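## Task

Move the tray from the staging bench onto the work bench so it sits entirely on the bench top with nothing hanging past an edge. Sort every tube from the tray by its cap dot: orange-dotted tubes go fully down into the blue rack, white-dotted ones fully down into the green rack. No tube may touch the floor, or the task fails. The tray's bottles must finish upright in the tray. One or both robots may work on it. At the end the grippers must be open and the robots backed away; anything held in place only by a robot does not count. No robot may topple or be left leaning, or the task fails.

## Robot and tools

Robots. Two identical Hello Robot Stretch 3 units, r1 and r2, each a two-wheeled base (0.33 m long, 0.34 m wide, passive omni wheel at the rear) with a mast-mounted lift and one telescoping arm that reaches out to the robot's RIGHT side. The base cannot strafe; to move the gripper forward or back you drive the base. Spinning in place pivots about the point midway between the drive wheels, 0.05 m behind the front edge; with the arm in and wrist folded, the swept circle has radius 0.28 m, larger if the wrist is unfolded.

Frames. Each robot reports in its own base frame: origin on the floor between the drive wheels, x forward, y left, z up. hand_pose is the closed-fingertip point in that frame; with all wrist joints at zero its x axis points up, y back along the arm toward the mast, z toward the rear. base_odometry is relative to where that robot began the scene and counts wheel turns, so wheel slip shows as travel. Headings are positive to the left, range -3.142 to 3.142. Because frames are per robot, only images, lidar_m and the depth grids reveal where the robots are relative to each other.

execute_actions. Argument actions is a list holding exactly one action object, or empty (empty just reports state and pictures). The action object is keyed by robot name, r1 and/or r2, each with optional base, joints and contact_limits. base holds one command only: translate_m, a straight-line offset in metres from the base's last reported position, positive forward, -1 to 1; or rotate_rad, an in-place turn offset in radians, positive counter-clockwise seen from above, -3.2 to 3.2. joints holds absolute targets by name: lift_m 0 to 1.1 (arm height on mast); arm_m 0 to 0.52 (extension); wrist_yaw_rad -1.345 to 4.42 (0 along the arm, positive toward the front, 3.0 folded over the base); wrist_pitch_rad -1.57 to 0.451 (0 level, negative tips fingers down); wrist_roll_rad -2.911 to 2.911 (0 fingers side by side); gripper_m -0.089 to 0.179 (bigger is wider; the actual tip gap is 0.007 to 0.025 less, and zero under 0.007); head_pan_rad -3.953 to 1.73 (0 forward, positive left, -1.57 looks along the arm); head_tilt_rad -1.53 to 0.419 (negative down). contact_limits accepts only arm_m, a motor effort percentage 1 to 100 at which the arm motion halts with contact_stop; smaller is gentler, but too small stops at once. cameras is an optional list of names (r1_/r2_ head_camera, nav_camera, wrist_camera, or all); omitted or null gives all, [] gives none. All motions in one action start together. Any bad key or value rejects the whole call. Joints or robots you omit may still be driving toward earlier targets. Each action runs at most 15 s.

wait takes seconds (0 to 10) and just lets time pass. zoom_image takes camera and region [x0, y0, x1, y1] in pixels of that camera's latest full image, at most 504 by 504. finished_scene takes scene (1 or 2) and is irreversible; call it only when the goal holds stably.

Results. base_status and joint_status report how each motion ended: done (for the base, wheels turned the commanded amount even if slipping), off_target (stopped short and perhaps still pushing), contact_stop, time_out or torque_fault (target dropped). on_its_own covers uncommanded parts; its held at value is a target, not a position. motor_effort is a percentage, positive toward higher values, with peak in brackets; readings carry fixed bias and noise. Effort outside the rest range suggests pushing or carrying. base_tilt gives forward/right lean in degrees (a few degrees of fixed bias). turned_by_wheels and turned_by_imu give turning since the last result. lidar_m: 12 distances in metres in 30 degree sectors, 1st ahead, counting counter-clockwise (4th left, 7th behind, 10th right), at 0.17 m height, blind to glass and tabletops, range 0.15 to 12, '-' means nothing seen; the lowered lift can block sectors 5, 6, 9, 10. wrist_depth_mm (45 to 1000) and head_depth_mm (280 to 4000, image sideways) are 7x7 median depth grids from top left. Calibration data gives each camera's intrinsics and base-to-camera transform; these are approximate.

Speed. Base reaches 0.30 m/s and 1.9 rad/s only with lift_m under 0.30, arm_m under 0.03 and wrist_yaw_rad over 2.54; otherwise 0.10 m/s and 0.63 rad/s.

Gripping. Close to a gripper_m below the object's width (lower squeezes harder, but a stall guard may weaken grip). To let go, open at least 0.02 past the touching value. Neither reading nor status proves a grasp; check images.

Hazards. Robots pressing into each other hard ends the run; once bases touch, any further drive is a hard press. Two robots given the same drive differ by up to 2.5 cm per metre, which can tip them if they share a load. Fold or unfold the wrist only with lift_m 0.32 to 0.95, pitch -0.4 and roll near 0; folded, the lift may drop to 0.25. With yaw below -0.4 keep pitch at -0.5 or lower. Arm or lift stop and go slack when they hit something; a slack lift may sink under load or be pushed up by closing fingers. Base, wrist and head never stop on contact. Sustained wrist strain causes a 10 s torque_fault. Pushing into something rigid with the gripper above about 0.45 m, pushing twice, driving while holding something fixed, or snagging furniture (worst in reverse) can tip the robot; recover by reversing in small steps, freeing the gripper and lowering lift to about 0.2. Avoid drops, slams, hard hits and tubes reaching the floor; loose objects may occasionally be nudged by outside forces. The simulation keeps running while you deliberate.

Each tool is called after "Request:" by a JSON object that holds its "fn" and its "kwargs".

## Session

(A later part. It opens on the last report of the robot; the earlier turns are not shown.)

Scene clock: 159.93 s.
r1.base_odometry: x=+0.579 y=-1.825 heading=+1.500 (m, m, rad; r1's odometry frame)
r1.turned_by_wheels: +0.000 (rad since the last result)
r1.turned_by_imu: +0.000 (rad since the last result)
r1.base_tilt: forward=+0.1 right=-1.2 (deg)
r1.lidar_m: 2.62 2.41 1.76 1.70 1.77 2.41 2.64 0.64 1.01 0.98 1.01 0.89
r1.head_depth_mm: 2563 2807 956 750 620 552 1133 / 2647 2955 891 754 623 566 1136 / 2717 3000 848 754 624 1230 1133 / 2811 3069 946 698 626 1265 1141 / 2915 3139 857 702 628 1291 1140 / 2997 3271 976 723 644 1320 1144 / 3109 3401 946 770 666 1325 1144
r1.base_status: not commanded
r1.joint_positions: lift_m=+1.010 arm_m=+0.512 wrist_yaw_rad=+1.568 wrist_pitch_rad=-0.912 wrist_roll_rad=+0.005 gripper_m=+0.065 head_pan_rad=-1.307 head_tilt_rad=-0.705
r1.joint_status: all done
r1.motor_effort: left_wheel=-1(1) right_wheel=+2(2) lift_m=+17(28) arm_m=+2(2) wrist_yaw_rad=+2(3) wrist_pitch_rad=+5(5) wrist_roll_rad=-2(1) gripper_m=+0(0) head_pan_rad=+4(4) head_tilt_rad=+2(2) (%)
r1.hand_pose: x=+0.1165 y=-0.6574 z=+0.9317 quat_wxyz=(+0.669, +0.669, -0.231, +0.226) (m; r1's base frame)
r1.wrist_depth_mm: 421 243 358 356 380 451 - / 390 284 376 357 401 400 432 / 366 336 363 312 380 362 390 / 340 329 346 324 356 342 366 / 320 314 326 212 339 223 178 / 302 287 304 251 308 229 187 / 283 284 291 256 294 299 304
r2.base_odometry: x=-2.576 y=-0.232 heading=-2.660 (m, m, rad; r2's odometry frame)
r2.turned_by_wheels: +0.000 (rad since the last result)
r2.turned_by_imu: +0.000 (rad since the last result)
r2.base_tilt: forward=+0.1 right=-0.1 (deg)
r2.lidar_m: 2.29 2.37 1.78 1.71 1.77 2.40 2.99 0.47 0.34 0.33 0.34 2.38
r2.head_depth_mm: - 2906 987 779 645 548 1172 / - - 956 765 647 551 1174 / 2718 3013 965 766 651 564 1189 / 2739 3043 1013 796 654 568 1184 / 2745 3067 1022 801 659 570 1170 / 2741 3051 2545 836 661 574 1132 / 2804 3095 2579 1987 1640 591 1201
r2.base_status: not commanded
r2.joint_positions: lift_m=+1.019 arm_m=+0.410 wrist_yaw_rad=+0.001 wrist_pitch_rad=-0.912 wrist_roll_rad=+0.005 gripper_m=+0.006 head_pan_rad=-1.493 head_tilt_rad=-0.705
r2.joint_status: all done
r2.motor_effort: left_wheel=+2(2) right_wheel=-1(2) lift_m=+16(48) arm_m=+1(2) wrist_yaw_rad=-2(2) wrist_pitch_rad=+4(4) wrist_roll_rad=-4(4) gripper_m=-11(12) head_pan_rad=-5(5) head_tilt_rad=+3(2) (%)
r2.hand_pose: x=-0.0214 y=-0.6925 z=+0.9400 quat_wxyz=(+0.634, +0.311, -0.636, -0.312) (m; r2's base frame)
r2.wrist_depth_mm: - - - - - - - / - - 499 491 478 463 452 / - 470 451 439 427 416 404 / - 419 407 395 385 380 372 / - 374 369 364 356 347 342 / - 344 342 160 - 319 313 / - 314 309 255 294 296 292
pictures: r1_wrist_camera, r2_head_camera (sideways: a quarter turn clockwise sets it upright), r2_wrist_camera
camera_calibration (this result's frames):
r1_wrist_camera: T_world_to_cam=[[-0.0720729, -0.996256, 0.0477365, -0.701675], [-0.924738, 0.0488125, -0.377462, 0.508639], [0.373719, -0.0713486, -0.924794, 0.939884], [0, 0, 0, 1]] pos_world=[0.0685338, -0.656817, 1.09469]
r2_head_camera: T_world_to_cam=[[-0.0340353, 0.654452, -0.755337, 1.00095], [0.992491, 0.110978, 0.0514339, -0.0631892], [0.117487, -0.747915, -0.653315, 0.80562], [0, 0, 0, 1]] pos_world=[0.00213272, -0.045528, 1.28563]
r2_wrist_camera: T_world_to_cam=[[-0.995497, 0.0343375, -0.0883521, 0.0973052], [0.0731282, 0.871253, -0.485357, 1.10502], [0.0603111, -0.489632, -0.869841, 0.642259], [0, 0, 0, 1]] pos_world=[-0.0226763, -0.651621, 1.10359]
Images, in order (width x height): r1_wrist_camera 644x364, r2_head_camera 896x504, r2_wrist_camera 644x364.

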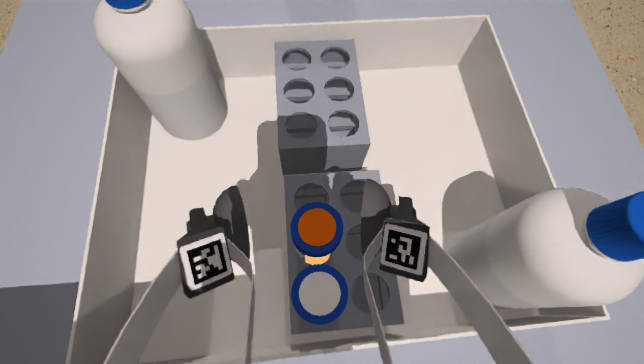

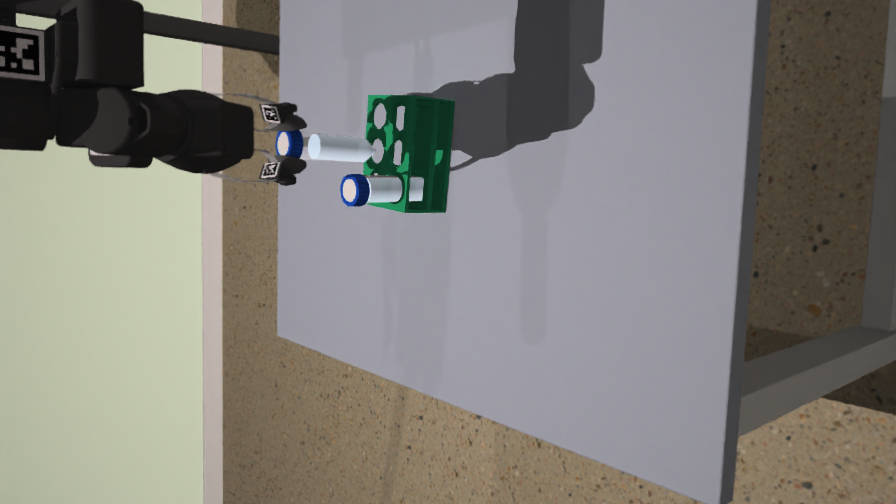

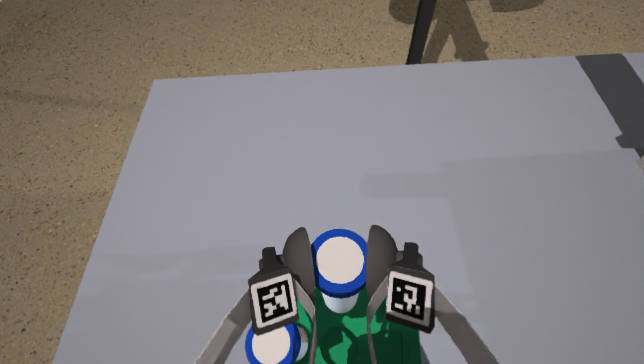

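Request:
{"fn": "execute_actions", "kwargs": {"actions": [{"r1":{"base":{"translate_m":0.003},"joints":{"lift_m":0.961,"arm_m":0.52}},"r2":{"joints":{"lift_m":0.961}}}], "cameras": ["r1_wrist_camera","r2_wrist_camera"]}}

Request:
{"fn": "execute_actions", "kwargs": {"actions": [{"r1":{"joints":{"gripper_m":0.005}},"r2":{"joints":{"gripper_m":0.06}}}], "cameras": ["r1_wrist_camera","r2_wrist_camera"]}}

Request:
{"fn": "execute_actions", "kwargs": {"actions": [{"r1":{"joints":{"lift_m":1.098}},"r2":{"joints":{"lift_m":1.06}}}], "cameras": ["r1_head_camera","r2_head_camera"]}}

Scene clock: 165.13 s.
r1.base_odometry: x=+0.580 y=-1.822 heading=+1.499 (m, m, rad; r1's odometry frame)
r1.turned_by_wheels: +0.000 (rad since the last result)
r1.turned_by_imu: -0.001 (rad since the last result)
r1.base_tilt: forward=+0.1 right=-1.1 (deg)
r1.lidar_m: 2.61 2.41 1.76 1.70 1.76 2.42 2.64 0.64 1.01 0.98 1.01 0.89
r1.head_depth_mm: 2553 2869 955 750 621 552 1136 / 2663 2873 888 753 622 566 1138 / 2709 2992 851 756 624 1229 1139 / 2803 3100 949 700 627 1259 1140 / 2938 3174 857 700 627 1288 1143 / 2997 3253 974 721 646 1318 1144 / 3095 3364 943 770 664 1323 1150
r1.base_status: done
r1.joint_positions: lift_m=+0.961 arm_m=+0.520 wrist_yaw_rad=+1.568 wrist_pitch_rad=-0.912 wrist_roll_rad=+0.005 gripper_m=+0.065 head_pan_rad=-1.307 head_tilt_rad=-0.705
r1.joint_status: all done
r1.motor_effort: left_wheel=-1(4) right_wheel=+2(10) lift_m=+17(18) arm_m=+2(2) wrist_yaw_rad=+3(3) wrist_pitch_rad=+5(5) wrist_roll_rad=-1(1) gripper_m=+0(0) head_pan_rad=+4(4) head_tilt_rad=+2(2) (%)
r1.hand_pose: x=+0.1165 y=-0.6654 z=+0.8827 quat_wxyz=(+0.669, +0.669, -0.231, +0.226) (m; r1's base frame)
r1.wrist_depth_mm: 347 229 317 299 348 333 391 / 323 271 330 279 349 314 361 / 264 306 313 264 322 320 330 / 244 290 293 238 302 302 161 / 228 274 279 162 287 210 149 / 223 258 258 150 261 214 157 / 219 245 248 197 249 251 255
r2.base_odometry: x=-2.576 y=-0.232 heading=-2.660 (m, m, rad; r2's odometry frame)
r2.turned_by_wheels: +0.000 (rad since the last result)
r2.turned_by_imu: -0.001 (rad since the last result)
r2.base_tilt: forward=+0.2 right=-0.2 (deg)
r2.lidar_m: 2.29 2.37 1.79 1.71 1.77 2.40 2.99 0.47 0.34 0.33 0.34 2.38
r2.head_depth_mm: 2525 2935 989 779 645 547 1177 / 2582 - 959 762 648 550 1176 / 2687 2977 964 769 653 562 1188 / 2768 3015 1013 795 655 570 1189 / 2722 3044 1016 800 658 571 1174 / 2797 3125 2550 831 661 574 1133 / 2819 3144 2557 1992 1639 589 1205
r2.base_status: not commanded
r2.joint_positions: lift_m=+0.962 arm_m=+0.410 wrist_yaw_rad=+0.001 wrist_pitch_rad=-0.912 wrist_roll_rad=+0.005 gripper_m=+0.006 head_pan_rad=-1.493 head_tilt_rad=-0.705
r2.joint_status: all done
r2.motor_effort: left_wheel=+1(2) right_wheel=-1(1) lift_m=+17(16) arm_m=+2(2) wrist_yaw_rad=-1(3) wrist_pitch_rad=+4(4) wrist_roll_rad=-4(3) gripper_m=-11(12) head_pan_rad=-5(5) head_tilt_rad=+2(2) (%)
r2.hand_pose: x=-0.0214 y=-0.6925 z=+0.8830 quat_wxyz=(+0.634, +0.311, -0.636, -0.312) (m; r2's base frame)
r2.wrist_depth_mm: - - - - - - 422 / - 440 419 404 393 389 376 / - 381 369 363 354 350 340 / - 345 336 328 323 315 308 / - 312 308 302 297 289 283 / 294 286 283 161 - 267 261 / 269 265 152 206 240 248 243
pictures: r1_wrist_camera, r2_wrist_camera
camera_calibration (this result's frames):
r1_wrist_camera: T_world_to_cam=[[-0.0720558, -0.996258, 0.0477355, -0.707306], [-0.924733, 0.0487961, -0.377475, 0.490539], [0.373733, -0.0713419, -0.924789, 0.894001], [0, 0, 0, 1]] pos_world=[0.0685345, -0.664816, 1.04569]
r2_wrist_camera: T_world_to_cam=[[-0.995497, 0.0343389, -0.0883521, 0.0922696], [0.0731295, 0.871252, -0.485357, 1.07735], [0.0603104, -0.489633, -0.869841, 0.592671], [0, 0, 0, 1]] pos_world=[-0.0226765, -0.651625, 1.04658]
Images, in order (width x height): r1_wrist_camera 644x364, r2_wrist_camera 644x364.

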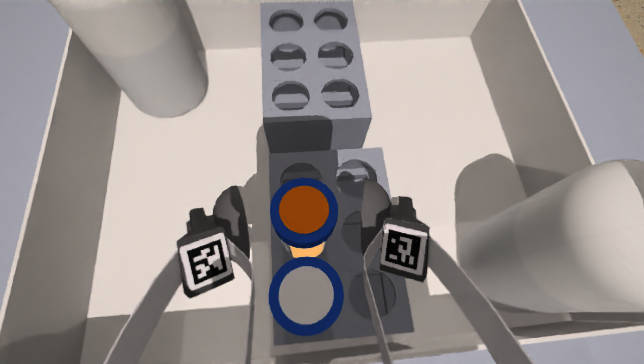

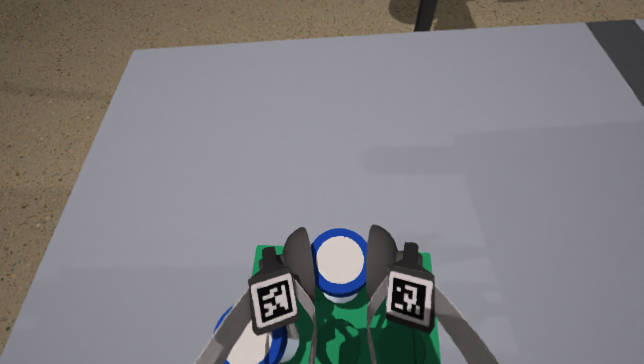

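Scene clock: 166.23 s.
r1.base_odometry: x=+0.580 y=-1.822 heading=+1.499 (m, m, rad; r1's odometry frame)
r1.turned_by_wheels: +0.000 (rad since the last result)
r1.turned_by_imu: +0.000 (rad since the last result)
r1.base_tilt: forward=+0.1 right=-1.1 (deg)
r1.lidar_m: 2.62 2.42 1.77 1.70 1.77 2.42 2.64 0.65 1.01 0.98 1.01 0.89
r1.head_depth_mm: 2561 2846 955 752 622 552 1131 / 2635 2859 887 752 622 566 1133 / 2743 2996 848 754 625 1230 1137 / 2818 3118 948 700 628 1258 1143 / 2901 3184 858 700 628 1288 1140 / 3013 3258 977 722 645 1323 1144 / 3108 3331 945 768 666 1321 1144
r1.base_status: not commanded
r1.joint_positions: lift_m=+0.961 arm_m=+0.520 wrist_yaw_rad=+1.568 wrist_pitch_rad=-0.912 wrist_roll_rad=+0.005 gripper_m=+0.006 head_pan_rad=-1.307 head_tilt_rad=-0.705
r1.joint_status: all done
r1.motor_effort: left_wheel=-1(2) right_wheel=+2(2) lift_m=+18(17) arm_m=+2(2) wrist_yaw_rad=+2(2) wrist_pitch_rad=+5(5) wrist_roll_rad=-1(1) gripper_m=-12(91) head_pan_rad=+4(4) head_tilt_rad=+1(2) (%)
r1.hand_pose: x=+0.1165 y=-0.6654 z=+0.8827 quat_wxyz=(+0.669, +0.669, -0.231, +0.226) (m; r1's base frame)
r1.wrist_depth_mm: 351 229 316 298 348 331 391 / 321 272 331 276 346 316 359 / 264 305 314 264 323 316 331 / 244 291 294 239 301 301 161 / 228 273 278 161 285 210 149 / 223 259 257 151 260 224 157 / 220 244 247 198 240 255 255
r2.base_odometry: x=-2.576 y=-0.232 heading=-2.660 (m, m, rad; r2's odometry frame)
r2.turned_by_wheels: +0.000 (rad since the last result)
r2.turned_by_imu: +0.000 (rad since the last result)
r2.base_tilt: forward=+0.3 right=-0.2 (deg)
r2.lidar_m: 2.28 2.36 1.79 1.72 1.77 2.39 2.98 0.47 0.34 0.33 0.34 2.38
r2.head_depth_mm: 2547 2900 989 778 644 548 1173 / 2608 - 955 763 648 551 1181 / 2672 2984 967 769 652 565 1173 / 2709 3019 1012 795 653 568 1192 / 2748 3035 1020 802 658 570 1171 / 2798 3108 2556 858 661 576 1135 / 2785 3155 2553 2004 1653 590 1206
r2.base_status: not commanded
r2.joint_positions: lift_m=+0.962 arm_m=+0.410 wrist_yaw_rad=+0.001 wrist_pitch_rad=-0.912 wrist_roll_rad=+0.005 gripper_m=+0.060 head_pan_rad=-1.493 head_tilt_rad=-0.705
r2.joint_status: all done
r2.motor_effort: left_wheel=+2(1) right_wheel=-1(2) lift_m=+17(16) arm_m=+2(2) wrist_yaw_rad=-3(3) wrist_pitch_rad=+4(4) wrist_roll_rad=-4(4) gripper_m=+0(80) head_pan_rad=-5(5) head_tilt_rad=+2(2) (%)
r2.hand_pose: x=-0.0214 y=-0.6925 z=+0.8830 quat_wxyz=(+0.634, +0.311, -0.636, -0.312) (m; r2's base frame)
r2.wrist_depth_mm: - - - - - - 422 / - 440 417 409 396 387 376 / - 384 374 361 355 348 339 / - 342 334 328 320 317 309 / - 314 307 300 298 290 283 / 296 286 283 209 222 267 262 / 267 265 148 207 227 248 242
pictures: r1_wrist_camera, r2_wrist_camera
camera_calibration (this result's frames):
r1_wrist_camera: T_world_to_cam=[[-0.0720537, -0.996258, 0.0477355, -0.707306], [-0.924733, 0.0487941, -0.377475, 0.490538], [0.373733, -0.0713411, -0.924788, 0.894002], [0, 0, 0, 1]] pos_world=[0.0685345, -0.664816, 1.04569]
r2_wrist_camera: T_world_to_cam=[[-0.995497, 0.0343393, -0.0883522, 0.0922698], [0.0731298, 0.871252, -0.485357, 1.07735], [0.0603102, -0.489633, -0.869841, 0.592671], [0, 0, 0, 1]] pos_world=[-0.0226765, -0.651625, 1.04658]
Images, in order (width x height): r1_wrist_camera 644x364, r2_wrist_camera 644x364.

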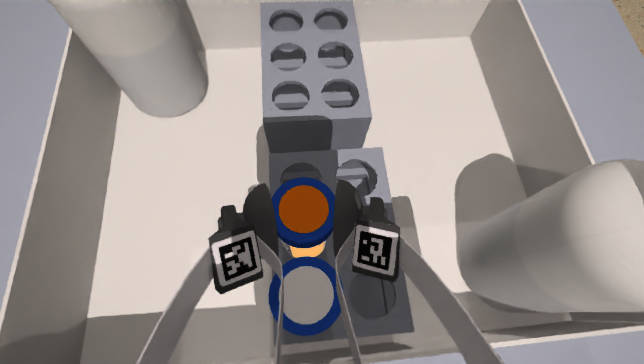

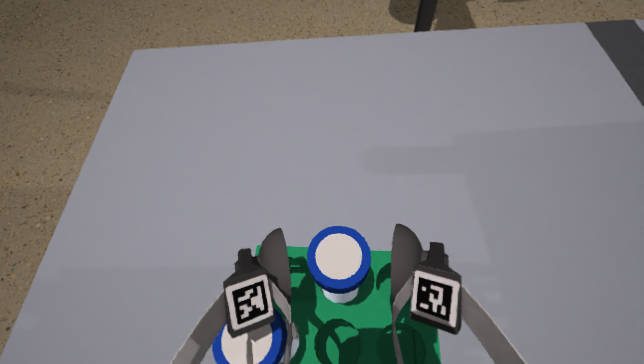

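Scene clock: 168.30 s.
r1.base_odometry: x=+0.580 y=-1.822 heading=+1.499 (m, m, rad; r1's odometry frame)
r1.turned_by_wheels: +0.000 (rad since the last result)
r1.turned_by_imu: +0.000 (rad since the last result)
r1.base_tilt: forward=-0.1 right=-1.1 (deg)
r1.lidar_m: 2.61 2.41 1.77 1.70 1.77 2.42 2.64 0.65 1.01 0.98 1.01 0.89
r1.head_depth_mm: - 2864 955 753 621 552 1131 / 2677 2934 864 752 622 566 1136 / 2728 2966 821 753 623 1230 1140 / 2828 3084 947 699 627 1258 1139 / 2892 3154 857 700 629 1286 1147 / 2972 3254 976 723 647 1322 1143 / 3099 3402 943 771 665 1324 1150
r1.base_status: not commanded
r1.joint_positions: lift_m=+1.098 arm_m=+0.520 wrist_yaw_rad=+1.568 wrist_pitch_rad=-0.912 wrist_roll_rad=+0.005 gripper_m=+0.006 head_pan_rad=-1.307 head_tilt_rad=-0.705
r1.joint_status: all done
r1.motor_effort: left_wheel=-2(2) right_wheel=+2(2) lift_m=+30(32) arm_m=+2(2) wrist_yaw_rad=+3(2) wrist_pitch_rad=+5(5) wrist_roll_rad=-1(1) gripper_m=-13(13) head_pan_rad=+4(4) head_tilt_rad=+3(2) (%)
r1.hand_pose: x=+0.1165 y=-0.6654 z=+1.0190 quat_wxyz=(+0.669, +0.669, -0.231, +0.226) (m; r1's base frame)
r1.wrist_depth_mm: - 537 545 555 561 578 - / - 483 504 510 466 532 - / 472 448 452 445 477 492 - / 436 428 437 381 448 455 - / 405 406 418 161 424 360 441 / 382 381 386 342 389 267 413 / 363 361 369 364 374 383 386
r2.base_odometry: x=-2.576 y=-0.232 heading=-2.660 (m, m, rad; r2's odometry frame)
r2.turned_by_wheels: +0.000 (rad since the last result)
r2.turned_by_imu: +0.000 (rad since the last result)
r2.base_tilt: forward=+0.2 right=-0.2 (deg)
r2.lidar_m: 2.29 2.36 1.79 1.71 1.77 2.39 2.98 0.47 0.34 0.33 0.34 2.39
r2.head_depth_mm: 2698 2871 989 778 644 549 1173 / - 3061 992 762 646 551 1180 / 2667 3057 1000 768 650 565 1183 / 2738 3058 1009 797 654 568 1189 / 2719 3022 1016 800 658 572 1171 / 2790 3078 2545 856 663 576 1137 / 2799 3110 2574 2001 1644 591 1209
r2.base_status: not commanded
r2.joint_positions: lift_m=+1.059 arm_m=+0.410 wrist_yaw_rad=+0.001 wrist_pitch_rad=-0.912 wrist_roll_rad=+0.005 gripper_m=+0.060 head_pan_rad=-1.493 head_tilt_rad=-0.705
r2.joint_status: all done
r2.motor_effort: left_wheel=+2(1) right_wheel=-1(2) lift_m=+52(55) arm_m=+2(2) wrist_yaw_rad=-2(2) wrist_pitch_rad=+4(4) wrist_roll_rad=-4(4) gripper_m=+1(1) head_pan_rad=-6(5) head_tilt_rad=+2(2) (%)
r2.hand_pose: x=-0.0214 y=-0.6925 z=+0.9807 quat_wxyz=(+0.634, +0.311, -0.636, -0.312) (m; r2's base frame)
r2.wrist_depth_mm: - - - - - - - / - - - - - - 503 / - - 502 484 482 474 460 / - - 454 440 431 424 411 / - 426 415 404 400 390 381 / - 386 382 317 358 362 351 / - 358 344 291 332 331 326
pictures: r1_head_camera (sideways: a quarter turn clockwise sets it upright), r2_head_camera (sideways: a quarter turn clockwise sets it upright)
camera_calibration (this result's frames):
r1_head_camera: T_world_to_cam=[[-0.196449, 0.673573, -0.712536, 0.95231], [0.954973, 0.29622, 0.0167321, -0.0251474], [0.222337, -0.677166, -0.701436, 0.87138], [0, 0, 0, 1]] pos_world=[0.0173549, -0.0439328, 1.29019]
r2_head_camera: T_world_to_cam=[[-0.0340352, 0.654452, -0.755337, 1.00095], [0.992491, 0.110978, 0.0514339, -0.0631892], [0.117487, -0.747915, -0.653315, 0.80562], [0, 0, 0, 1]] pos_world=[0.00213272, -0.045528, 1.28563]
Images, in order (width x height): r1_head_camera 896x504, r2_head_camera 896x504.

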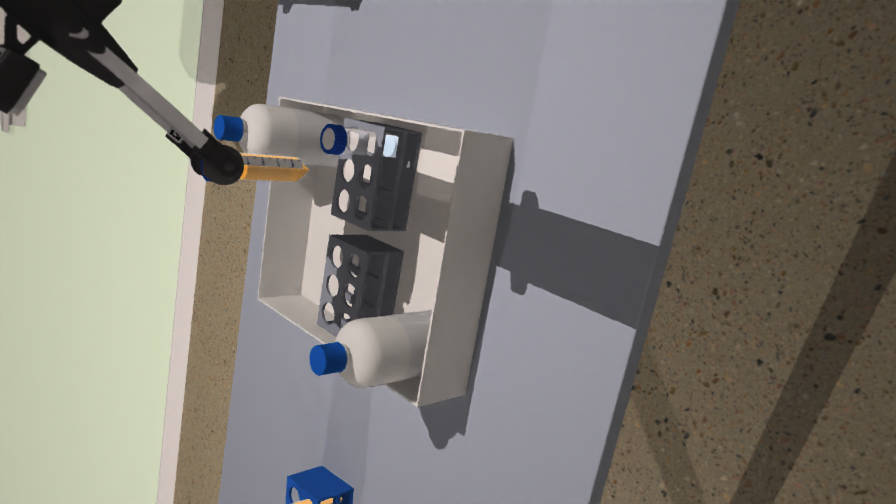

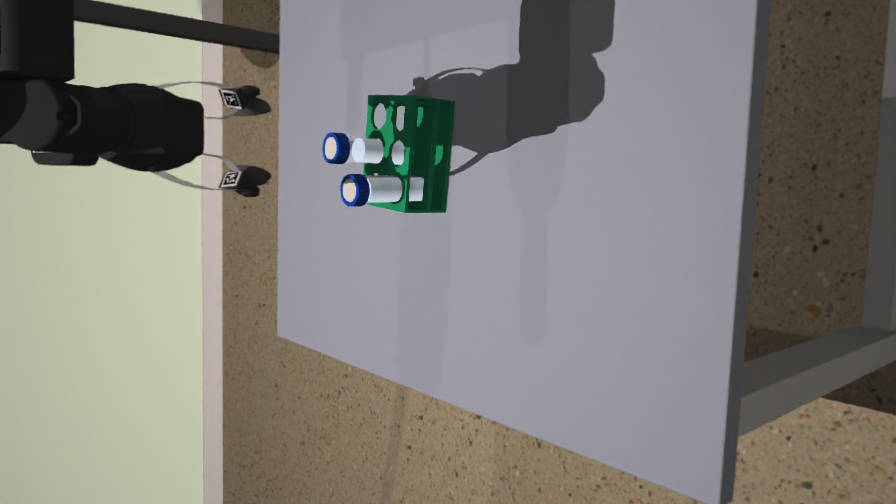

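Request:
{"fn": "execute_actions", "kwargs": {"actions": []}}

Scene clock: 169.83 s.
r1.base_odometry: x=+0.580 y=-1.822 heading=+1.499 (m, m, rad; r1's odometry frame)
r1.turned_by_wheels: +0.000 (rad since the last result)
r1.turned_by_imu: +0.000 (rad since the last result)
r1.base_tilt: forward=+0.1 right=-1.2 (deg)
r1.lidar_m: 2.62 2.41 1.76 1.70 1.76 2.42 2.64 0.65 1.01 0.98 1.01 0.89
r1.head_depth_mm: - 2851 954 753 620 551 1132 / 2655 2924 869 754 622 566 1139 / 2717 2964 820 753 623 1231 1138 / 2816 3078 948 701 625 1267 1141 / 2909 3180 857 698 629 1288 1141 / 3021 3237 978 722 646 1316 1148 / 3089 3377 946 770 665 1321 1146
r1.base_status: not commanded
r1.joint_positions: lift_m=+1.098 arm_m=+0.520 wrist_yaw_rad=+1.568 wrist_pitch_rad=-0.912 wrist_roll_rad=+0.005 gripper_m=+0.006 head_pan_rad=-1.307 head_tilt_rad=-0.705
r1.joint_status: all done
r1.motor_effort: left_wheel=-2(2) right_wheel=+2(2) lift_m=+30(32) arm_m=+2(2) wrist_yaw_rad=+3(2) wrist_pitch_rad=+5(5) wrist_roll_rad=-1(1) gripper_m=-12(13) head_pan_rad=+4(4) head_tilt_rad=+2(2) (%)
r1.hand_pose: x=+0.1165 y=-0.6654 z=+1.0190 quat_wxyz=(+0.669, +0.669, -0.231, +0.226) (m; r1's base frame)
r1.wrist_depth_mm: - 536 549 553 567 568 - / - 479 501 510 467 530 - / 470 455 449 440 476 490 - / 434 429 435 384 446 453 - / 406 403 415 160 426 356 441 / 382 381 382 341 389 266 409 / 362 360 369 365 372 381 386
r2.base_odometry: x=-2.576 y=-0.232 heading=-2.660 (m, m, rad; r2's odometry frame)
r2.turned_by_wheels: +0.000 (rad since the last result)
r2.turned_by_imu: +0.000 (rad since the last result)
r2.base_tilt: forward=+0.1 right=-0.1 (deg)
r2.lidar_m: 2.29 2.36 1.79 1.72 1.77 2.40 2.99 0.47 0.34 0.33 0.34 2.38
r2.head_depth_mm: 2701 2894 984 781 646 548 1173 / - 3005 992 762 646 553 1181 / 2673 3054 1002 769 653 564 1189 / 2736 3009 1013 794 654 570 1184 / 2745 3041 1018 799 658 571 1169 / 2773 3102 2537 856 661 575 1138 / 2800 3096 2592 2007 1635 591 1203
r2.base_status: not commanded
r2.joint_positions: lift_m=+1.059 arm_m=+0.410 wrist_yaw_rad=+0.001 wrist_pitch_rad=-0.912 wrist_roll_rad=+0.005 gripper_m=+0.060 head_pan_rad=-1.493 head_tilt_rad=-0.705
r2.joint_status: all done
r2.motor_effort: left_wheel=+2(1) right_wheel=-1(2) lift_m=+51(55) arm_m=+1(2) wrist_yaw_rad=-3(2) wrist_pitch_rad=+4(4) wrist_roll_rad=-4(4) gripper_m=+0(1) head_pan_rad=-5(5) head_tilt_rad=+2(2) (%)
r2.hand_pose: x=-0.0214 y=-0.6925 z=+0.9807 quat_wxyz=(+0.634, +0.311, -0.636, -0.312) (m; r2's base frame)
r2.wrist_depth_mm: - - - - - - - / - - - - - - 509 / - - 496 490 479 469 462 / - - 452 441 434 425 411 / - 430 417 403 396 388 383 / - 388 385 319 357 360 353 / - 356 343 292 330 332 327
pictures: r1_head_camera (sideways: a quarter turn clockwise sets it upright), r1_nav_camera (sideways: a quarter turn counterclockwise sets it upright), r1_wrist_camera, r2_head_camera (sideways: a quarter turn clockwise sets it upright), r2_nav_camera (sideways: a quarter turn counterclockwise sets it upright), r2_wrist_camera
camera_calibration (this result's frames):
r1_head_camera: T_world_to_cam=[[-0.196448, 0.673573, -0.712536, 0.95231], [0.954973, 0.296219, 0.0167321, -0.0251474], [0.222337, -0.677166, -0.701436, 0.87138], [0, 0, 0, 1]] pos_world=[0.0173548, -0.0439328, 1.29019]
r1_nav_camera: T_world_to_cam=[[0.22734, -0.663364, 0.712927, -0.890055], [-0.960499, -0.273404, 0.0518894, -0.00907096], [0.160496, -0.696562, -0.699316, 0.864637], [0, 0, 0, 1]] pos_world=[0.0548619, 0.00936312, 1.23967]
r1_wrist_camera: T_world_to_cam=[[-0.0720538, -0.996258, 0.0477355, -0.713815], [-0.924733, 0.0487942, -0.377475, 0.542001], [0.373733, -0.0713411, -0.924789, 1.02008], [0, 0, 0, 1]] pos_world=[0.0685345, -0.664816, 1.18203]
r2_head_camera: T_world_to_cam=[[-0.0340351, 0.654452, -0.755337, 1.00095], [0.992491, 0.110978, 0.0514339, -0.0631892], [0.117487, -0.747915, -0.653315, 0.80562], [0, 0, 0, 1]] pos_world=[0.00213271, -0.045528, 1.28563]
r2_nav_camera: T_world_to_cam=[[-0.0116391, -0.697485, 0.716505, -0.885926], [-0.996655, -0.0498759, -0.0647417, 0.137438], [0.0808927, -0.714862, -0.694571, 0.855412], [0, 0, 0, 1]] pos_world=[0.0574708, 0.000436341, 1.23781]
r2_wrist_camera: T_world_to_cam=[[-0.995497, 0.034338, -0.0883527, 0.100897], [0.0731299, 0.871245, -0.48537, 1.12476], [0.0603102, -0.489646, -0.869833, 0.67759], [0, 0, 0, 1]] pos_world=[-0.0226765, -0.651627, 1.14423]
Images, in order (width x height): r1_head_camera 896x504, r1_nav_camera 672x504, r1_wrist_camera 644x364, r2_head_camera 896x504, r2_nav_camera 672x504, r2_wrist_camera 644x364.

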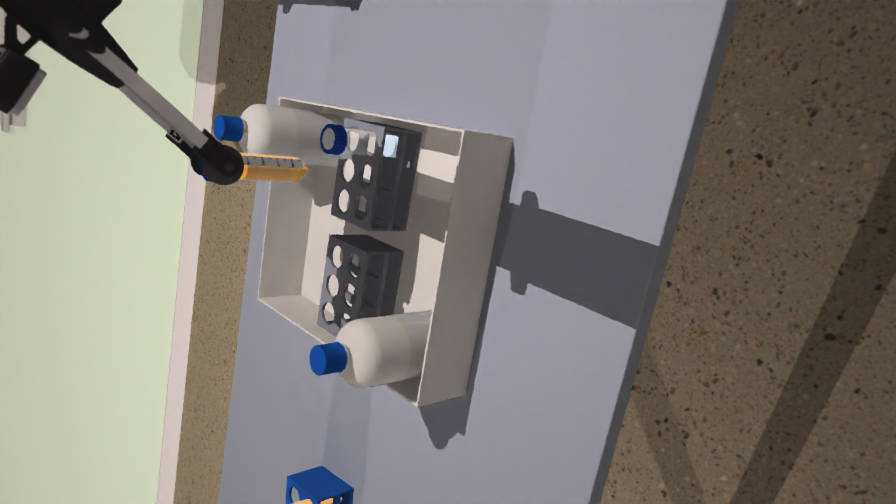

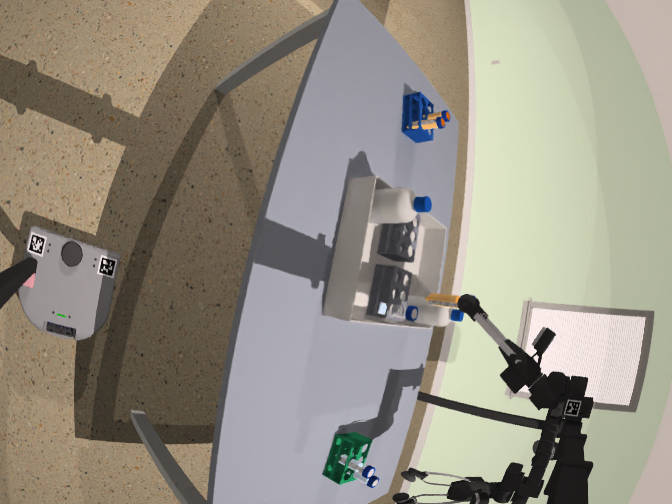

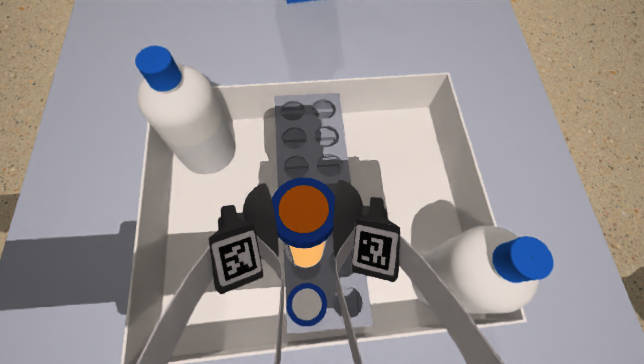

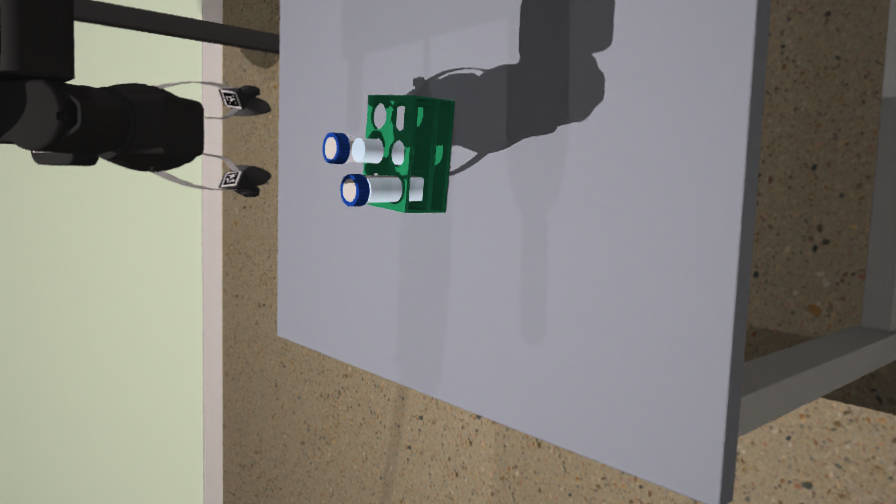

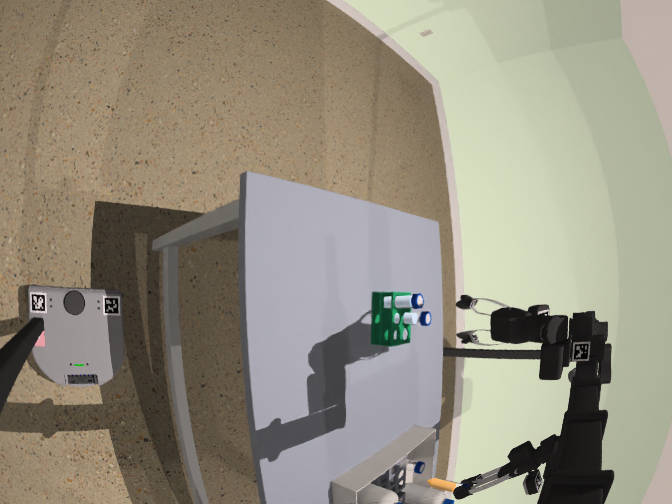

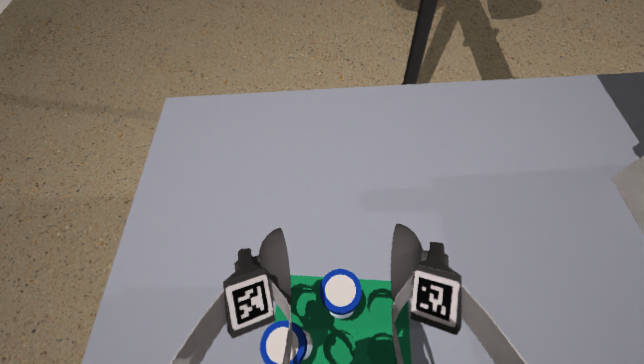

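Request:
{"fn": "execute_actions", "kwargs": {"actions": [{"r1":{"base":{"translate_m":0.567}},"r2":{"base":{"translate_m":-0.517},"joints":{"lift_m":1.098,"wrist_yaw_rad":0.8,"arm_m":0.452,"gripper_m":0.065,"head_pan_rad":-1.35}}}], "cameras": ["r1_head_camera","r2_head_camera","r2_wrist_camera"]}}

Request:
{"fn": "execute_actions", "kwargs": {"actions": [{"r1":{"joints":{"lift_m":1.022}},"r2":{"joints":{"lift_m":1.01}}}], "cameras": ["r1_head_camera","r1_wrist_camera","r2_head_camera","r2_wrist_camera"]}}

Scene clock: 177.93 s.
r1.base_odometry: x=+0.620 y=-1.256 heading=+1.499 (m, m, rad; r1's odometry frame)
r1.turned_by_wheels: +0.000 (rad since the last result)
r1.turned_by_imu: -0.001 (rad since the last result)
r1.base_tilt: forward=+0.1 right=-1.2 (deg)
r1.lidar_m: 2.07 2.41 1.76 1.70 1.77 2.42 3.20 1.17 1.01 0.98 0.42 2.25
r1.head_depth_mm: - 2863 954 753 620 552 1134 / 2653 2946 959 755 623 565 1133 / 2727 2977 896 758 625 1231 1140 / 2806 3126 970 761 626 1260 1140 / 2915 3160 2414 762 629 994 1122 / 2996 3233 2399 1893 645 1267 1144 / 3123 3357 2445 1895 1524 1323 1144
r1.base_status: done
r1.joint_positions: lift_m=+1.098 arm_m=+0.520 wrist_yaw_rad=+1.568 wrist_pitch_rad=-0.912 wrist_roll_rad=+0.005 gripper_m=+0.006 head_pan_rad=-1.307 head_tilt_rad=-0.705
r1.joint_status: not commanded
r1.motor_effort: left_wheel=-2(3) right_wheel=+1(10) lift_m=+30(30) arm_m=+2(2) wrist_yaw_rad=+2(2) wrist_pitch_rad=+5(5) wrist_roll_rad=-1(1) gripper_m=-13(13) head_pan_rad=+4(4) head_tilt_rad=+2(2) (%)
r1.hand_pose: x=+0.1165 y=-0.6654 z=+1.0190 quat_wxyz=(+0.669, +0.669, -0.231, +0.226) (m; r1's base frame)
r1.wrist_depth_mm: - - - - - - - / - - - - - - - / - - 468 476 483 489 - / 434 435 446 446 456 461 - / 405 409 418 160 423 432 442 / 384 385 386 338 394 403 412 / 365 366 371 326 375 384 385
r2.base_odometry: x=-2.118 y=+0.007 heading=-2.660 (m, m, rad; r2's odometry frame)
r2.turned_by_wheels: +0.000 (rad since the last result)
r2.turned_by_imu: +0.003 (rad since the last result)
r2.base_tilt: forward=+0.1 right=-0.1 (deg)
r2.lidar_m: 2.80 2.45 1.78 1.71 1.77 2.40 2.47 0.48 0.35 0.34 0.35 0.47
r2.head_depth_mm: - 2917 910 755 626 548 1156 / 2701 2955 922 736 634 552 1174 / 2757 3015 965 624 650 564 1186 / 2804 3110 1013 795 657 581 1193 / 2866 3158 1022 800 659 597 1193 / 2953 3257 1029 805 662 1292 1152 / 2987 3307 944 813 666 1322 1159
r2.base_status: done
r2.joint_positions: lift_m=+1.097 arm_m=+0.452 wrist_yaw_rad=+0.798 wrist_pitch_rad=-0.912 wrist_roll_rad=+0.005 gripper_m=+0.065 head_pan_rad=-1.357 head_tilt_rad=-0.705
r2.joint_status: all done
r2.motor_effort: left_wheel=+1(2) right_wheel=-2(6) lift_m=+52(53) arm_m=+2(1) wrist_yaw_rad=+3(1) wrist_pitch_rad=+4(4) wrist_roll_rad=-4(4) gripper_m=+0(33) head_pan_rad=+4(25) head_tilt_rad=+2(2) (%)
r2.hand_pose: x=+0.0772 y=-0.6931 z=+1.0184 quat_wxyz=(+0.705, +0.533, -0.466, -0.042) (m; r2's base frame)
r2.wrist_depth_mm: - - 704 - - - - / - 627 624 606 - - - / 586 508 548 536 526 - - / 521 505 497 482 476 470 - / 473 468 457 447 424 424 417 / 433 420 423 360 397 379 386 / 398 390 374 334 361 364 271
pictures: r1_head_camera (sideways: a quarter turn clockwise sets it upright), r2_head_camera (sideways: a quarter turn clockwise sets it upright), r2_wrist_camera
camera_calibration (this result's frames):
r1_head_camera: T_world_to_cam=[[-0.196449, 0.673573, -0.712536, 0.95231], [0.954973, 0.29622, 0.0167321, -0.0251474], [0.222338, -0.677166, -0.701436, 0.87138], [0, 0, 0, 1]] pos_world=[0.0173549, -0.0439328, 1.29019]
r2_head_camera: T_world_to_cam=[[-0.122353, 0.643811, -0.755339, 1.00149], [0.968318, 0.244368, 0.0514338, -0.0630416], [0.217694, -0.725115, -0.653313, 0.805006], [0, 0, 0, 1]] pos_world=[0.00833511, -0.0456459, 1.28563]
r2_wrist_camera: T_world_to_cam=[[-0.720568, -0.687732, -0.088358, -0.319279], [-0.571716, 0.661388, -0.485497, 1.04082], [0.392331, -0.299318, -0.869762, 0.810434], [0, 0, 0, 1]] pos_world=[0.0470307, -0.665385, 1.18199]
Images, in order (width x height): r1_head_camera 896x504, r2_head_camera 896x504, r2_wrist_camera 644x364.

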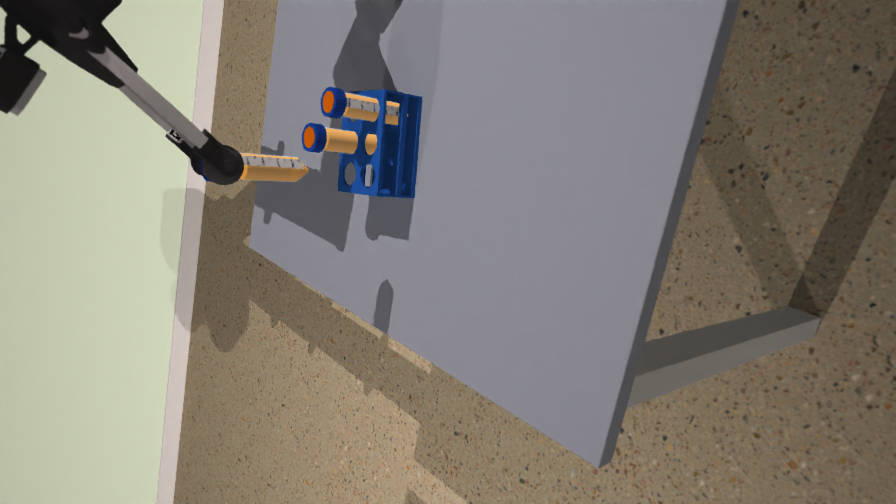

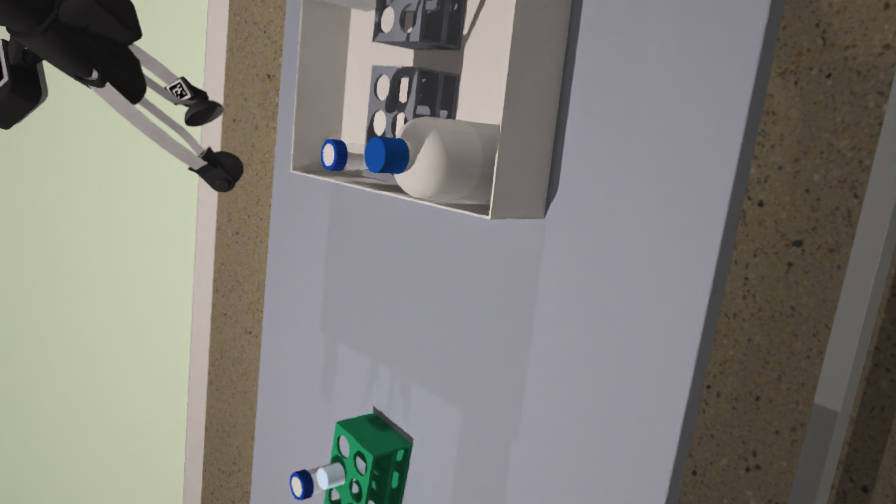

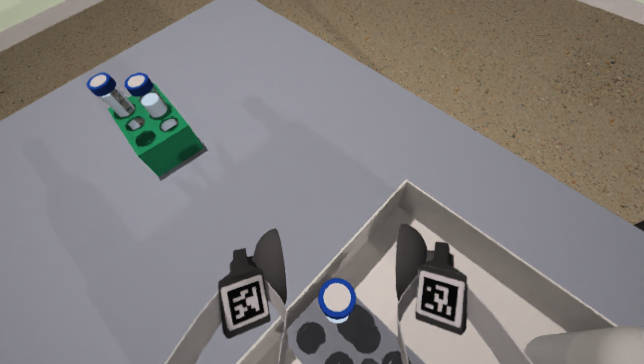

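Scene clock: 179.57 s.
r1.base_odometry: x=+0.620 y=-1.256 heading=+1.499 (m, m, rad; r1's odometry frame)
r1.turned_by_wheels: +0.000 (rad since the last result)
r1.turned_by_imu: +0.000 (rad since the last result)
r1.base_tilt: forward=+0.1 right=-1.2 (deg)
r1.lidar_m: 2.06 2.41 1.76 1.70 1.76 2.42 3.18 1.17 1.01 0.98 0.42 2.26
r1.head_depth_mm: 2562 2923 956 750 620 552 1133 / 2614 2924 957 754 623 567 1135 / 2739 2989 879 759 625 1231 1136 / 2846 3104 968 761 627 1259 1139 / 2911 3153 2407 763 630 996 1125 / 3016 3269 2402 1896 645 1266 1150 / 3121 3372 2443 1903 1516 1326 1153
r1.base_status: not commanded
r1.joint_positions: lift_m=+1.022 arm_m=+0.520 wrist_yaw_rad=+1.568 wrist_pitch_rad=-0.912 wrist_roll_rad=+0.005 gripper_m=+0.006 head_pan_rad=-1.307 head_tilt_rad=-0.705
r1.joint_status: all done
r1.motor_effort: left_wheel=-2(1) right_wheel=+1(2) lift_m=+17(28) arm_m=+2(2) wrist_yaw_rad=+2(2) wrist_pitch_rad=+5(5) wrist_roll_rad=-1(1) gripper_m=-12(13) head_pan_rad=+4(4) head_tilt_rad=+2(2) (%)
r1.hand_pose: x=+0.1165 y=-0.6654 z=+0.9437 quat_wxyz=(+0.669, +0.669, -0.231, +0.226) (m; r1's base frame)
r1.wrist_depth_mm: - - - - - - - / - - - - - - - / 375 381 388 387 396 403 413 / 356 357 365 367 371 378 378 / 333 334 342 160 349 353 359 / 315 318 317 270 322 332 336 / 298 299 303 256 305 314 318
r2.base_odometry: x=-2.118 y=+0.007 heading=-2.660 (m, m, rad; r2's odometry frame)
r2.turned_by_wheels: +0.000 (rad since the last result)
r2.turned_by_imu: +0.000 (rad since the last result)
r2.base_tilt: forward=+0.0 right=-0.2 (deg)
r2.lidar_m: 2.81 2.45 1.78 1.71 1.77 2.39 2.48 0.48 0.35 0.33 0.35 0.47
r2.head_depth_mm: 2601 - 909 752 625 549 1157 / 2651 2992 917 732 631 552 1176 / 2760 3029 934 624 647 566 1182 / 2825 3122 1008 795 654 581 1189 / 2882 3161 1022 802 658 598 1198 / 2953 3214 1033 807 661 1301 1151 / 3044 3311 942 810 665 1327 1152
r2.base_status: not commanded
r2.joint_positions: lift_m=+1.011 arm_m=+0.452 wrist_yaw_rad=+0.798 wrist_pitch_rad=-0.912 wrist_roll_rad=+0.005 gripper_m=+0.065 head_pan_rad=-1.357 head_tilt_rad=-0.705
r2.joint_status: all done
r2.motor_effort: left_wheel=+1(1) right_wheel=-1(0) lift_m=+16(48) arm_m=+2(2) wrist_yaw_rad=+1(2) wrist_pitch_rad=+4(4) wrist_roll_rad=-4(4) gripper_m=+1(1) head_pan_rad=+4(4) head_tilt_rad=+2(1) (%)
r2.hand_pose: x=+0.0772 y=-0.6931 z=+0.9321 quat_wxyz=(+0.705, +0.533, -0.466, -0.042) (m; r2's base frame)
r2.wrist_depth_mm: - 572 556 541 - - - / 510 436 488 473 465 - - / 466 431 432 428 416 405 - / 413 404 396 385 347 360 360 / 373 364 362 350 346 324 328 / 344 336 335 255 317 309 280 / 315 310 291 250 281 287 269
pictures: r1_head_camera (sideways: a quarter turn clockwise sets it upright), r1_wrist_camera, r2_head_camera (sideways: a quarter turn clockwise sets it upright), r2_wrist_camera
camera_calibration (this result's frames):
r1_head_camera: T_world_to_cam=[[-0.196449, 0.673573, -0.712536, 0.95231], [0.954973, 0.296221, 0.0167321, -0.0251474], [0.222338, -0.677166, -0.701436, 0.87138], [0, 0, 0, 1]] pos_world=[0.0173549, -0.0439328, 1.29019]
r1_wrist_camera: T_world_to_cam=[[-0.0720536, -0.996258, 0.0477357, -0.710218], [-0.924733, 0.0487939, -0.377475, 0.51356], [0.373733, -0.0713412, -0.924788, 0.950404], [0, 0, 0, 1]] pos_world=[0.0685345, -0.664816, 1.10668]
r2_head_camera: T_world_to_cam=[[-0.122364, 0.643809, -0.755339, 1.00149], [0.968314, 0.244384, 0.0514338, -0.0630416], [0.217706, -0.725111, -0.653313, 0.805006], [0, 0, 0, 1]] pos_world=[0.00833584, -0.0456458, 1.28563]
r2_wrist_camera: T_world_to_cam=[[-0.720547, -0.687754, -0.0883585, -0.326923], [-0.571729, 0.661366, -0.485511, 0.998888], [0.392349, -0.299316, -0.869754, 0.735307], [0, 0, 0, 1]] pos_world=[0.0470333, -0.665384, 1.09562]
Images, in order (width x height): r1_head_camera 896x504, r1_wrist_camera 644x364, r2_head_camera 896x504, r2_wrist_camera 644x364.

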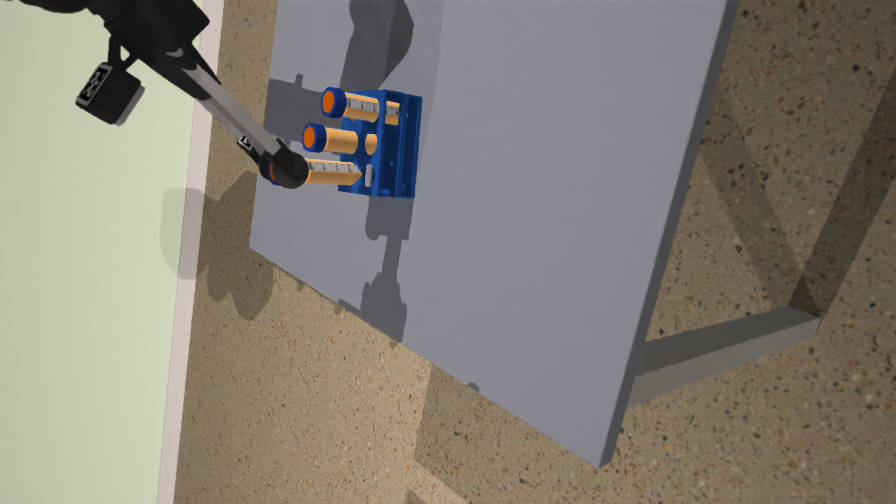

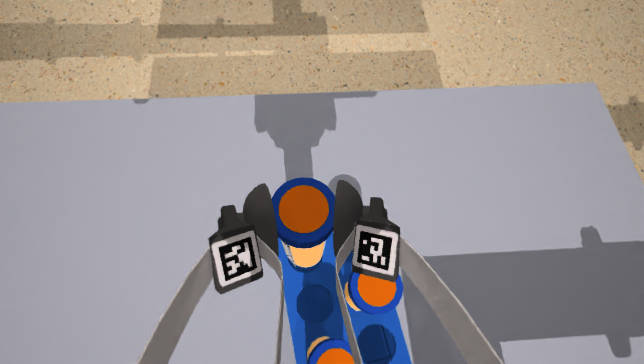

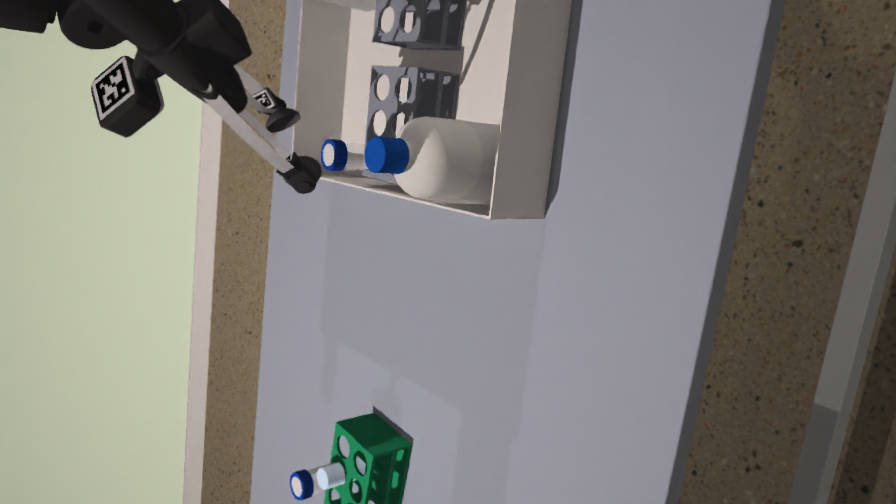

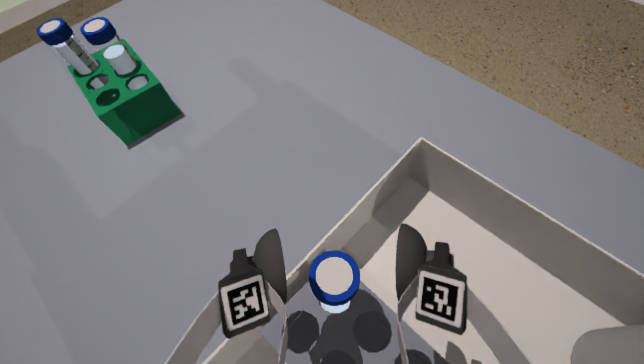

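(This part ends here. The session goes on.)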